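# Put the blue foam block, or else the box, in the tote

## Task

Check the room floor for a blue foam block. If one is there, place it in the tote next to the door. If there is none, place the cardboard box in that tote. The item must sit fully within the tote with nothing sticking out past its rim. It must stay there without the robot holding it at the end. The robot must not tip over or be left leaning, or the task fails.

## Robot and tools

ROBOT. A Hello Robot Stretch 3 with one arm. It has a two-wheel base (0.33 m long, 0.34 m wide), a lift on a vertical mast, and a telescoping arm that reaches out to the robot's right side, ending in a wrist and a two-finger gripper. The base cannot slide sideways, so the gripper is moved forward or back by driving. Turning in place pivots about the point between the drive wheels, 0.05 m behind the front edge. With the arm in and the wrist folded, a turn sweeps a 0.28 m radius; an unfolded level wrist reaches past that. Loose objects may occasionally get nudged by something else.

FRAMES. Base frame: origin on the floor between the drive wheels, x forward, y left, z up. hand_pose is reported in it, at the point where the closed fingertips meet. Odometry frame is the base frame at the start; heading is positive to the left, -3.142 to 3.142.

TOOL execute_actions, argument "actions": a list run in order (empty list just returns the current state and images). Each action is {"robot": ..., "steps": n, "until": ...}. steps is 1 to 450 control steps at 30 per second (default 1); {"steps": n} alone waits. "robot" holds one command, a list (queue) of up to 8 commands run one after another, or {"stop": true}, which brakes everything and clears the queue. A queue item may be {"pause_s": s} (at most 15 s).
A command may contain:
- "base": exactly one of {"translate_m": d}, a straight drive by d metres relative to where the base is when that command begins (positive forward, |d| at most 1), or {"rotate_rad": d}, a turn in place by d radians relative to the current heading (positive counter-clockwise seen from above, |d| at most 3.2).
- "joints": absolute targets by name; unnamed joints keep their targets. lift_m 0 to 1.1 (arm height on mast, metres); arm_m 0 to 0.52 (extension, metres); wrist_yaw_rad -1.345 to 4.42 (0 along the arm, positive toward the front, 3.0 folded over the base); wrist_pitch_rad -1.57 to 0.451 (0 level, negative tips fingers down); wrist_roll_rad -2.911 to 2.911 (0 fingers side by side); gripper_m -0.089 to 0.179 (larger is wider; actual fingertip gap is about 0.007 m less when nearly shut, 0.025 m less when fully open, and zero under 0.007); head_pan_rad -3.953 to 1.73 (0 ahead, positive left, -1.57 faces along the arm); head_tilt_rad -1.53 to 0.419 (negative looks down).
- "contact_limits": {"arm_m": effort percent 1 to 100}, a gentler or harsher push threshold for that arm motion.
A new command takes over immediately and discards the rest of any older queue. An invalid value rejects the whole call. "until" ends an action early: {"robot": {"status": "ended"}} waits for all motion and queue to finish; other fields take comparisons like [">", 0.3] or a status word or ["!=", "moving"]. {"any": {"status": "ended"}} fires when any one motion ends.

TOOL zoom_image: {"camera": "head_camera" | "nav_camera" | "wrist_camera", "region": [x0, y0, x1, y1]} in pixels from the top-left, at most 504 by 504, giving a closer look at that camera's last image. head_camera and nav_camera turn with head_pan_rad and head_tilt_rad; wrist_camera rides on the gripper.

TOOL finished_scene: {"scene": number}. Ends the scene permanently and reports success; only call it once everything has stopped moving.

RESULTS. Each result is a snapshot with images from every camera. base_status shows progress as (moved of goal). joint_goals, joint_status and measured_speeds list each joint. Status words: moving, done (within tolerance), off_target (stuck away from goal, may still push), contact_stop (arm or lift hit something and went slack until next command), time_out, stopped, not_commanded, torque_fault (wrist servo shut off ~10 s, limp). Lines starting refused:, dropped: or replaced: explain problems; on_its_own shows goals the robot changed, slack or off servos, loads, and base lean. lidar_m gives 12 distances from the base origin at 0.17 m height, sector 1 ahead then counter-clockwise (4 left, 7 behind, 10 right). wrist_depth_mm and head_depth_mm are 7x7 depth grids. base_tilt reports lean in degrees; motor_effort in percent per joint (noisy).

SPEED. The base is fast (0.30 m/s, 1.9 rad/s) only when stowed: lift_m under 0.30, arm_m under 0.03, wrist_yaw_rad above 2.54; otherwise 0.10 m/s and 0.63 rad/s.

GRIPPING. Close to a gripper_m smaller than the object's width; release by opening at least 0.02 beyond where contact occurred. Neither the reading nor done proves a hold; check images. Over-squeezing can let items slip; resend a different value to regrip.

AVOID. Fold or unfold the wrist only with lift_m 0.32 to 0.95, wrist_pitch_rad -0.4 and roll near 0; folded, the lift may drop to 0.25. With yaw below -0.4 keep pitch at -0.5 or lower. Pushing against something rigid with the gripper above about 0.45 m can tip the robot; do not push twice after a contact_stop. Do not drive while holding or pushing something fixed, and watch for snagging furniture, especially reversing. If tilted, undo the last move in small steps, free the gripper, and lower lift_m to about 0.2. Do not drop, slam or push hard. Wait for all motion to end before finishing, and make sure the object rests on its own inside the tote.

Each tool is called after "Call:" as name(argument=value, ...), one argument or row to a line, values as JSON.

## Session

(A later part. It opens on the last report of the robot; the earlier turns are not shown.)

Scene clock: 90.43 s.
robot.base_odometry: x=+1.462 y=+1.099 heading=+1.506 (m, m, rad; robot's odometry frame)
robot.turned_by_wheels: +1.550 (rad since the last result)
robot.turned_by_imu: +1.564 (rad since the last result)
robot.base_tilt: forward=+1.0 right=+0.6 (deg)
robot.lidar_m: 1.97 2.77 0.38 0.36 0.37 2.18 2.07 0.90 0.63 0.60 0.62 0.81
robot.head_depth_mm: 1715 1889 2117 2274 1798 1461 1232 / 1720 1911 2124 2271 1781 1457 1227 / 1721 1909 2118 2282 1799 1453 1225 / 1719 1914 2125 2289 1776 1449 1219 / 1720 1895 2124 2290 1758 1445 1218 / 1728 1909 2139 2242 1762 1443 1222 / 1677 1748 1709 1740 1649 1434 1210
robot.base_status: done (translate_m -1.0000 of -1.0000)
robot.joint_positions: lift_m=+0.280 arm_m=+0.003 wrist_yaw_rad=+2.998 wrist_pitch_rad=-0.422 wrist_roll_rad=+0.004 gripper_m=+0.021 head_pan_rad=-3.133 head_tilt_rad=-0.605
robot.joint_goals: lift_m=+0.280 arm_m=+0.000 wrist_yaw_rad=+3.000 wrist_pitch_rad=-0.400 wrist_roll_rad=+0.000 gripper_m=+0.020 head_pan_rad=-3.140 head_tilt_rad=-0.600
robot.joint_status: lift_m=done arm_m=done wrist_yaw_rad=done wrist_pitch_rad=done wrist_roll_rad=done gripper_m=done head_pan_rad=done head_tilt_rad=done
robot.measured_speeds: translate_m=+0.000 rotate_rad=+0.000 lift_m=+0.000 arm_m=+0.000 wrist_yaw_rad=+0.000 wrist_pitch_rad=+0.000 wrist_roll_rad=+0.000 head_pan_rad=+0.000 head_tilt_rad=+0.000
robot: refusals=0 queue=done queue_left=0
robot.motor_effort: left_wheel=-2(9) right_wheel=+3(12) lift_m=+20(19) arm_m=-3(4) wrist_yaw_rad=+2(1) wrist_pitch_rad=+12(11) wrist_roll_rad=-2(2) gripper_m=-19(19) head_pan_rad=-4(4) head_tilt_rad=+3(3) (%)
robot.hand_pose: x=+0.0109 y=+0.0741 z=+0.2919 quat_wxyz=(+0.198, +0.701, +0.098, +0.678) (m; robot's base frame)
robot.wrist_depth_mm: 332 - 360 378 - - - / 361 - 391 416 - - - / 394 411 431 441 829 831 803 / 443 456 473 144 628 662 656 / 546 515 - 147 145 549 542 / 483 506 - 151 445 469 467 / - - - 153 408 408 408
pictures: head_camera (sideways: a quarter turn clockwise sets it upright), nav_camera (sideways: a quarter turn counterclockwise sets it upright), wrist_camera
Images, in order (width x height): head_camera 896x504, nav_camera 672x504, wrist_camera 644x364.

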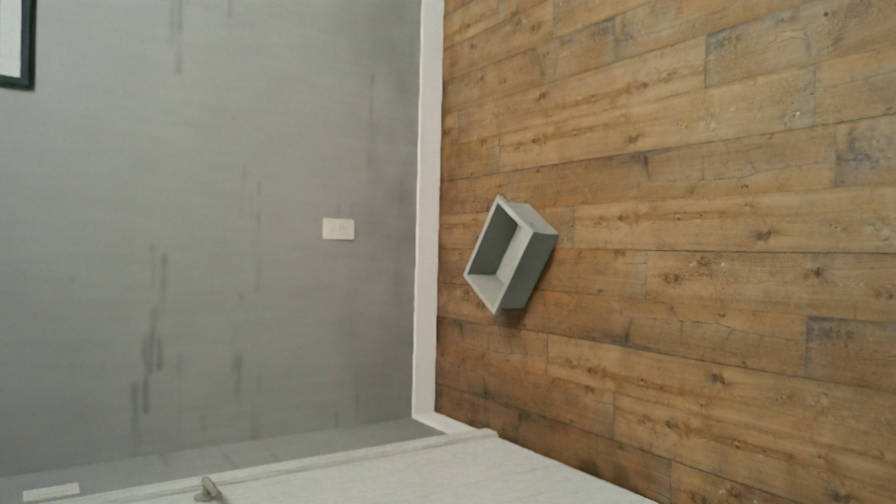

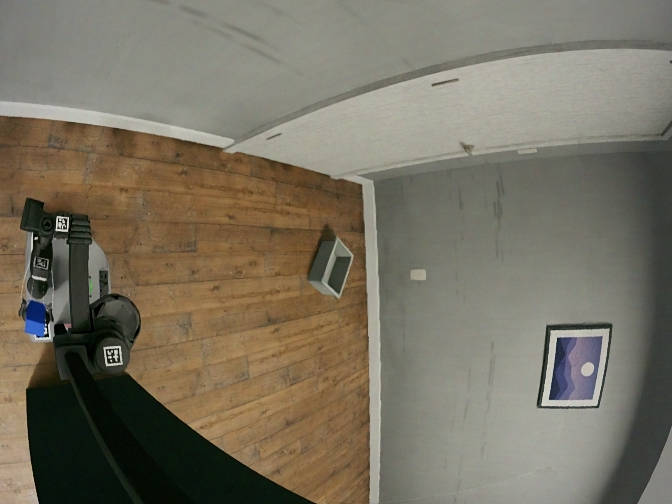

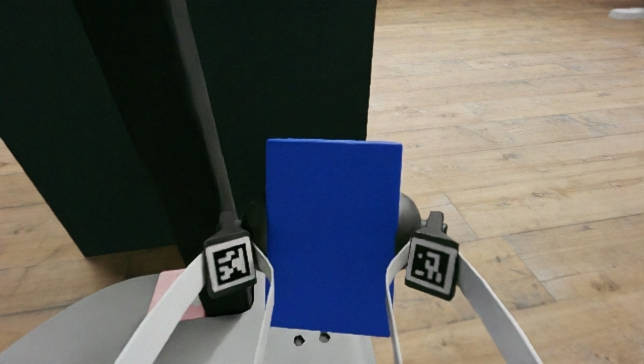

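Call:
execute_actions(
  actions=[
    {"robot":[{"base":{"translate_m":-1.0}},{"base":{"translate_m":-0.1}},{"base":{"rotate_rad":-1.55},"joints":{"head_pan_rad":-1.57,"head_tilt_rad":-1.0}},{"joints":{"lift_m":0.45}},{"joints":{"wrist_yaw_rad":0.0}},{"joints":{"wrist_pitch_rad":-1.45,"arm_m":0.38}}],"steps":450,"until":{"robot":{"status":"ended"}}},
    {"steps":200,"until":{"robot":{"status":"ended"}}},
  ],
)

Scene clock: 108.50 s.
robot.base_odometry: x=+1.391 y=+0.001 heading=-0.044 (m, m, rad; robot's odometry frame)
robot.turned_by_wheels: -1.550 (rad since the last result)
robot.turned_by_imu: -1.571 (rad since the last result)
robot.base_tilt: forward=+1.0 right=+0.4 (deg)
robot.lidar_m: 0.64 0.66 0.91 2.33 0.95 1.07 2.75 1.42 1.01 0.96 0.96 0.67
robot.head_depth_mm: 858 1014 1247 1479 1346 1209 1094 / 859 1014 1242 1481 1355 1222 - / 859 1021 1253 - 1327 1199 - / 862 1020 1256 1490 1288 1193 - / 864 1022 1254 1483 1330 1210 1094 / 867 1027 1258 1492 1348 1211 1089 / 869 1029 1254 1493 1351 1206 1089
robot.base_status: done (rotate_rad -1.5499 of -1.5500)
robot.joint_positions: lift_m=+0.450 arm_m=+0.380 wrist_yaw_rad=+0.001 wrist_pitch_rad=-1.445 wrist_roll_rad=+0.003 gripper_m=+0.021 head_pan_rad=-1.577 head_tilt_rad=-0.988
robot.joint_goals: lift_m=+0.450 arm_m=+0.380 wrist_yaw_rad=+0.000 wrist_pitch_rad=-1.450 wrist_roll_rad=+0.000 gripper_m=+0.020 head_pan_rad=-1.570 head_tilt_rad=-1.000
robot.joint_status: lift_m=done arm_m=done wrist_yaw_rad=done wrist_pitch_rad=done wrist_roll_rad=done gripper_m=done head_pan_rad=done head_tilt_rad=done
robot.measured_speeds: translate_m=+0.000 rotate_rad=+0.000 lift_m=+0.000 arm_m=+0.000 wrist_yaw_rad=+0.000 wrist_pitch_rad=+0.000 wrist_roll_rad=+0.000 head_pan_rad=+0.000 head_tilt_rad=+0.000
robot: refusals=0 queue=done queue_left=0
robot.motor_effort: left_wheel=+1(8) right_wheel=-2(8) lift_m=+26(26) arm_m=+5(7) wrist_yaw_rad=-2(6) wrist_pitch_rad=-2(9) wrist_roll_rad=-2(2) gripper_m=-18(19) head_pan_rad=+4(42) head_tilt_rad=-4(24) (%)
robot.hand_pose: x=-0.0216 y=-0.5327 z=+0.3313 quat_wxyz=(+0.530, +0.467, -0.530, -0.468) (m; robot's base frame)
robot.wrist_depth_mm: 481 480 473 470 466 463 457 / 486 488 482 477 475 468 464 / 500 491 485 478 479 476 471 / 506 497 491 144 487 486 483 / 519 465 499 147 145 492 492 / 523 519 428 151 507 502 495 / 537 532 528 398 517 513 505
pictures: head_camera (sideways: a quarter turn clockwise sets it upright), nav_camera (sideways: a quarter turn counterclockwise sets it upright), wrist_camera
Images, in order (width x height): head_camera 896x504, nav_camera 672x504, wrist_camera 644x364.

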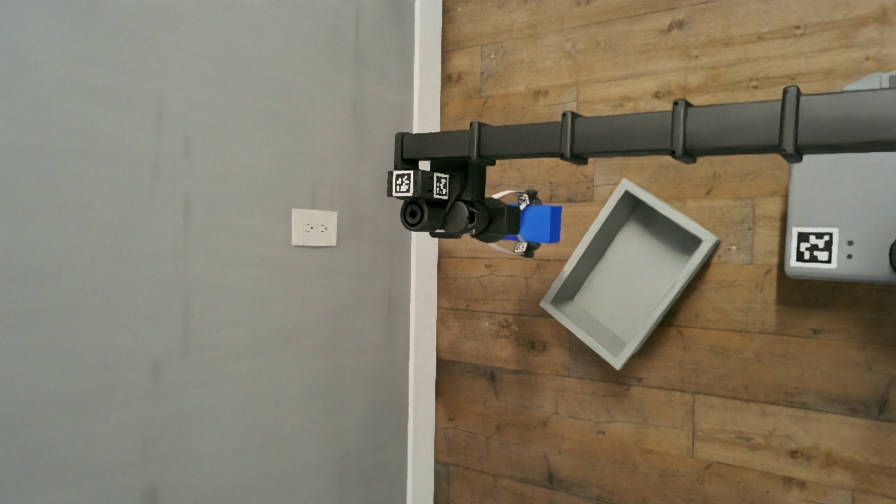

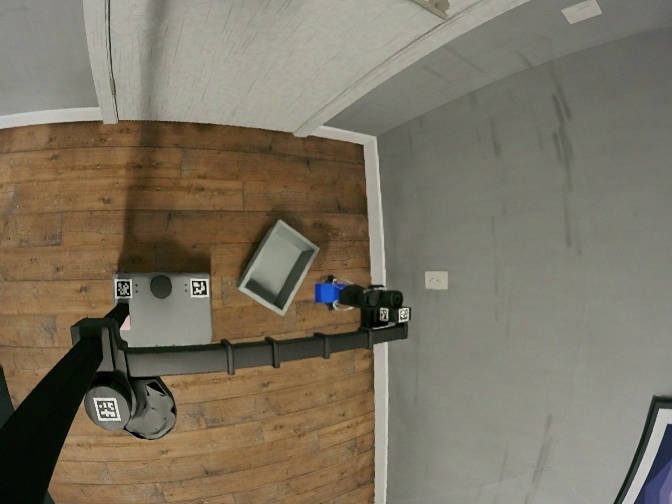

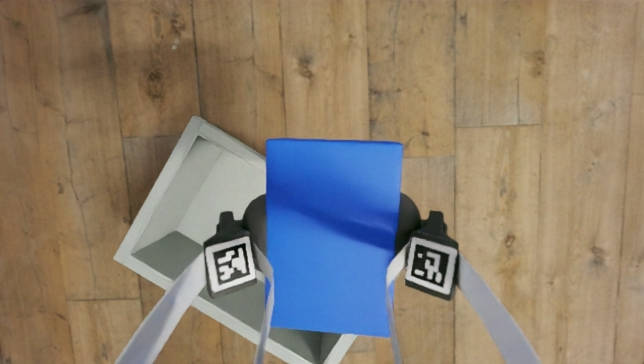

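Call:
execute_actions(
  actions=[
    {"robot":[{"base":{"translate_m":0.09},"joints":{"arm_m":0.29,"wrist_roll_rad":0.6}},{"joints":{"lift_m":0.3}}],"steps":300,"until":{"robot":{"status":"ended"}}},
  ],
)

Scene clock: 112.97 s.
robot.base_odometry: x=+1.481 y=-0.003 heading=-0.044 (m, m, rad; robot's odometry frame)
robot.turned_by_wheels: +0.000 (rad since the last result)
robot.turned_by_imu: +0.000 (rad since the last result)
robot.base_tilt: forward=+1.1 right=+0.5 (deg)
robot.lidar_m: 0.55 0.57 0.78 2.00 0.95 1.08 2.76 1.40 1.00 0.39 0.78 0.57
robot.head_depth_mm: 852 1007 1232 1484 1355 1203 1092 / 857 1013 1240 1481 1351 1214 1123 / 860 1016 1238 1483 - 1191 - / 861 1020 1246 1494 1307 1191 - / 862 1021 1252 1490 1357 1204 1093 / 864 1020 1251 1489 1347 1208 1087 / 866 1028 1262 1481 1355 1203 1091
robot.base_status: done (translate_m +0.0900 of +0.0900)
robot.joint_positions: lift_m=+0.300 arm_m=+0.290 wrist_yaw_rad=+0.001 wrist_pitch_rad=-1.446 wrist_roll_rad=+0.596 gripper_m=+0.021 head_pan_rad=-1.577 head_tilt_rad=-0.988
robot.joint_goals: lift_m=+0.300 arm_m=+0.290 wrist_yaw_rad=+0.000 wrist_pitch_rad=-1.450 wrist_roll_rad=+0.600 gripper_m=+0.020 head_pan_rad=-1.570 head_tilt_rad=-1.000
robot.joint_status: lift_m=done arm_m=done wrist_yaw_rad=done wrist_pitch_rad=done wrist_roll_rad=done gripper_m=done head_pan_rad=done head_tilt_rad=done
robot.measured_speeds: translate_m=+0.000 rotate_rad=+0.000 lift_m=+0.000 arm_m=+0.000 wrist_yaw_rad=+0.000 wrist_pitch_rad=+0.000 wrist_roll_rad=+0.000 head_pan_rad=+0.000 head_tilt_rad=+0.000
robot: refusals=0 queue=done queue_left=0
robot.motor_effort: left_wheel=+1(5) right_wheel=-2(3) lift_m=+20(24) arm_m=-4(6) wrist_yaw_rad=-1(2) wrist_pitch_rad=-2(2) wrist_roll_rad=+3(2) gripper_m=-20(18) head_pan_rad=+4(4) head_tilt_rad=-4(3) (%)
robot.hand_pose: x=-0.0216 y=-0.4433 z=+0.1816 quat_wxyz=(+0.352, +0.310, -0.662, -0.585) (m; robot's base frame)
robot.wrist_depth_mm: 350 341 335 324 316 306 300 / 359 249 225 236 249 226 305 / 366 268 341 331 326 267 311 / 374 265 343 144 327 266 315 / 382 369 286 147 145 271 326 / 392 378 250 150 237 236 331 / 403 390 379 365 357 346 335
pictures: head_camera (sideways: a quarter turn clockwise sets it upright), nav_camera (sideways: a quarter turn counterclockwise sets it upright), wrist_camera
Images, in order (width x height): head_camera 896x504, nav_camera 672x504, wrist_camera 644x364.

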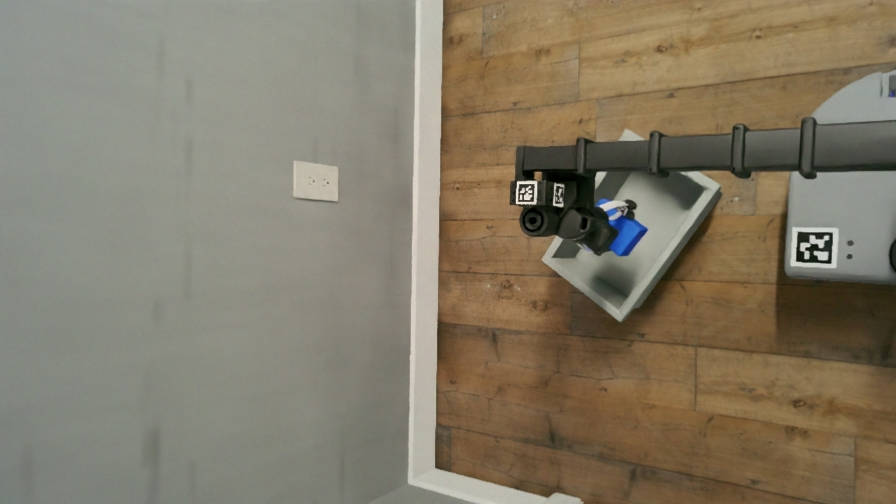

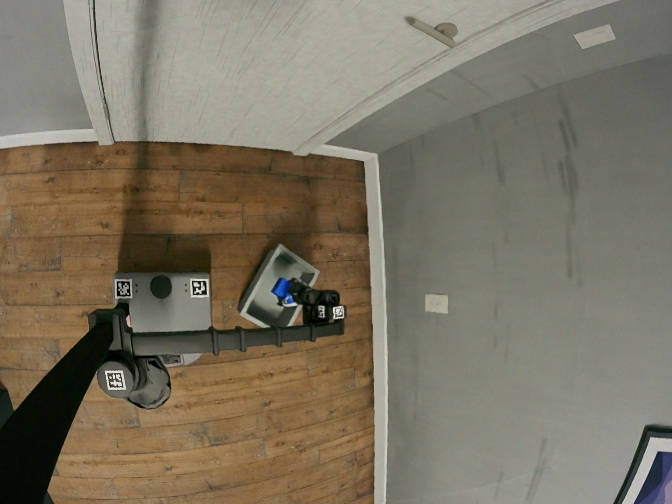

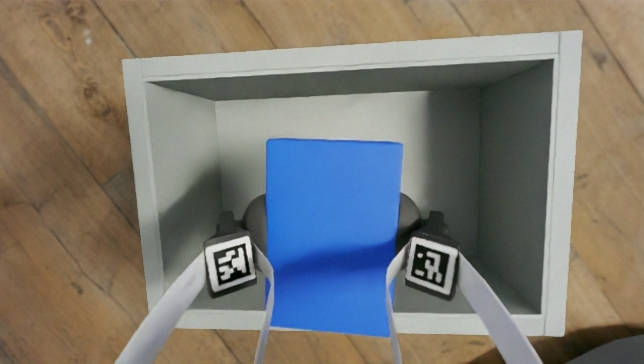

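Call:
execute_actions(
  actions=[
    {"robot":[{"joints":{"lift_m":0.2}},{"joints":{"gripper_m":0.1}},{"pause_s":0.4},{"joints":{"lift_m":0.4}}],"steps":300,"until":{"robot":{"status":"ended"}}},
  ],
)

Scene clock: 119.20 s.
robot.base_odometry: x=+1.481 y=-0.003 heading=-0.044 (m, m, rad; robot's odometry frame)
robot.turned_by_wheels: +0.000 (rad since the last result)
robot.turned_by_imu: +0.000 (rad since the last result)
robot.base_tilt: forward=+1.1 right=+0.5 (deg)
robot.lidar_m: 0.55 0.56 0.78 2.00 0.95 1.08 2.76 1.40 1.00 0.96 0.78 0.57
robot.head_depth_mm: 856 1014 1233 1485 1359 1213 1096 / 857 1008 1242 1474 1356 1210 1111 / 857 1015 1240 1512 1288 1193 - / 860 1020 1243 1486 1308 1188 - / 863 1021 1254 1491 1354 1207 1090 / 866 1024 1249 1490 1360 1203 1087 / 864 1024 1260 1474 1353 1211 1097
robot.base_status: done (translate_m +0.0900 of +0.0900)
robot.joint_positions: lift_m=+0.400 arm_m=+0.290 wrist_yaw_rad=+0.001 wrist_pitch_rad=-1.446 wrist_roll_rad=+0.596 gripper_m=+0.100 head_pan_rad=-1.577 head_tilt_rad=-0.988
robot.joint_goals: lift_m=+0.400 arm_m=+0.290 wrist_yaw_rad=+0.000 wrist_pitch_rad=-1.450 wrist_roll_rad=+0.600 gripper_m=+0.100 head_pan_rad=-1.570 head_tilt_rad=-1.000
robot.joint_status: lift_m=done arm_m=done wrist_yaw_rad=done wrist_pitch_rad=done wrist_roll_rad=done gripper_m=done head_pan_rad=done head_tilt_rad=done
robot.measured_speeds: translate_m=+0.000 rotate_rad=+0.000 lift_m=+0.000 arm_m=+0.000 wrist_yaw_rad=+0.000 wrist_pitch_rad=+0.000 wrist_roll_rad=+0.000 head_pan_rad=+0.000 head_tilt_rad=+0.000
robot: refusals=0 queue=done queue_left=0
robot.motor_effort: left_wheel=+1(1) right_wheel=-2(2) lift_m=+26(26) arm_m=-4(4) wrist_yaw_rad=-1(2) wrist_pitch_rad=-2(2) wrist_roll_rad=+3(3) gripper_m=+1(80) head_pan_rad=+4(4) head_tilt_rad=-4(4) (%)
robot.hand_pose: x=-0.0216 y=-0.4433 z=+0.2813 quat_wxyz=(+0.352, +0.310, -0.662, -0.585) (m; robot's base frame)
robot.wrist_depth_mm: 454 442 431 418 414 398 389 / 462 453 433 362 383 404 396 / 472 459 427 432 425 407 403 / 482 472 424 400 431 418 410 / 496 484 420 402 423 431 424 / 508 491 475 466 455 438 428 / 520 500 487 472 462 - -
pictures: head_camera (sideways: a quarter turn clockwise sets it upright), nav_camera (sideways: a quarter turn counterclockwise sets it upright), wrist_camera
Images, in order (width x height): head_camera 896x504, nav_camera 672x504, wrist_camera 644x364.

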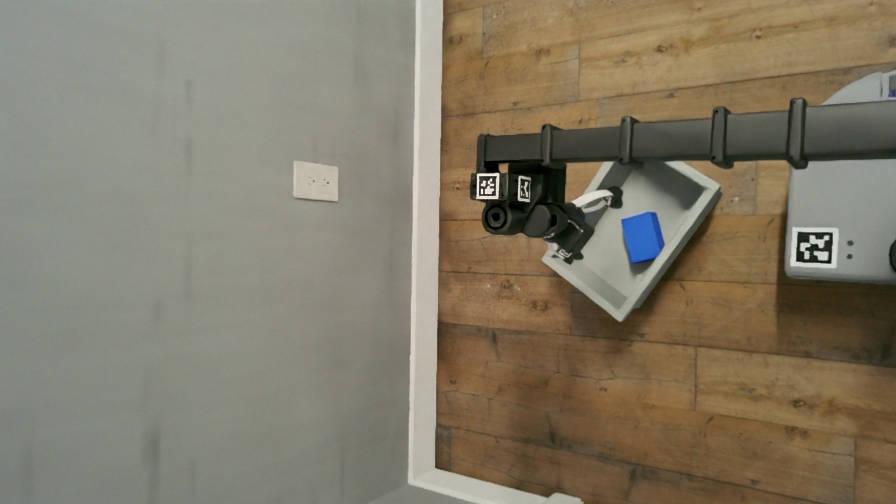

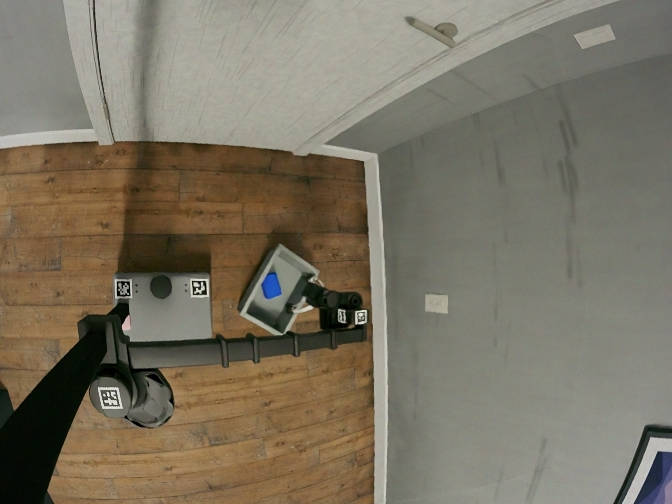

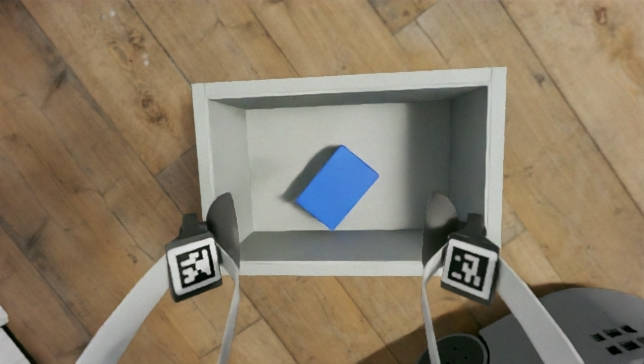

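Call:
finished_scene(
  scene=2,
)

The scene is finished: the task was done.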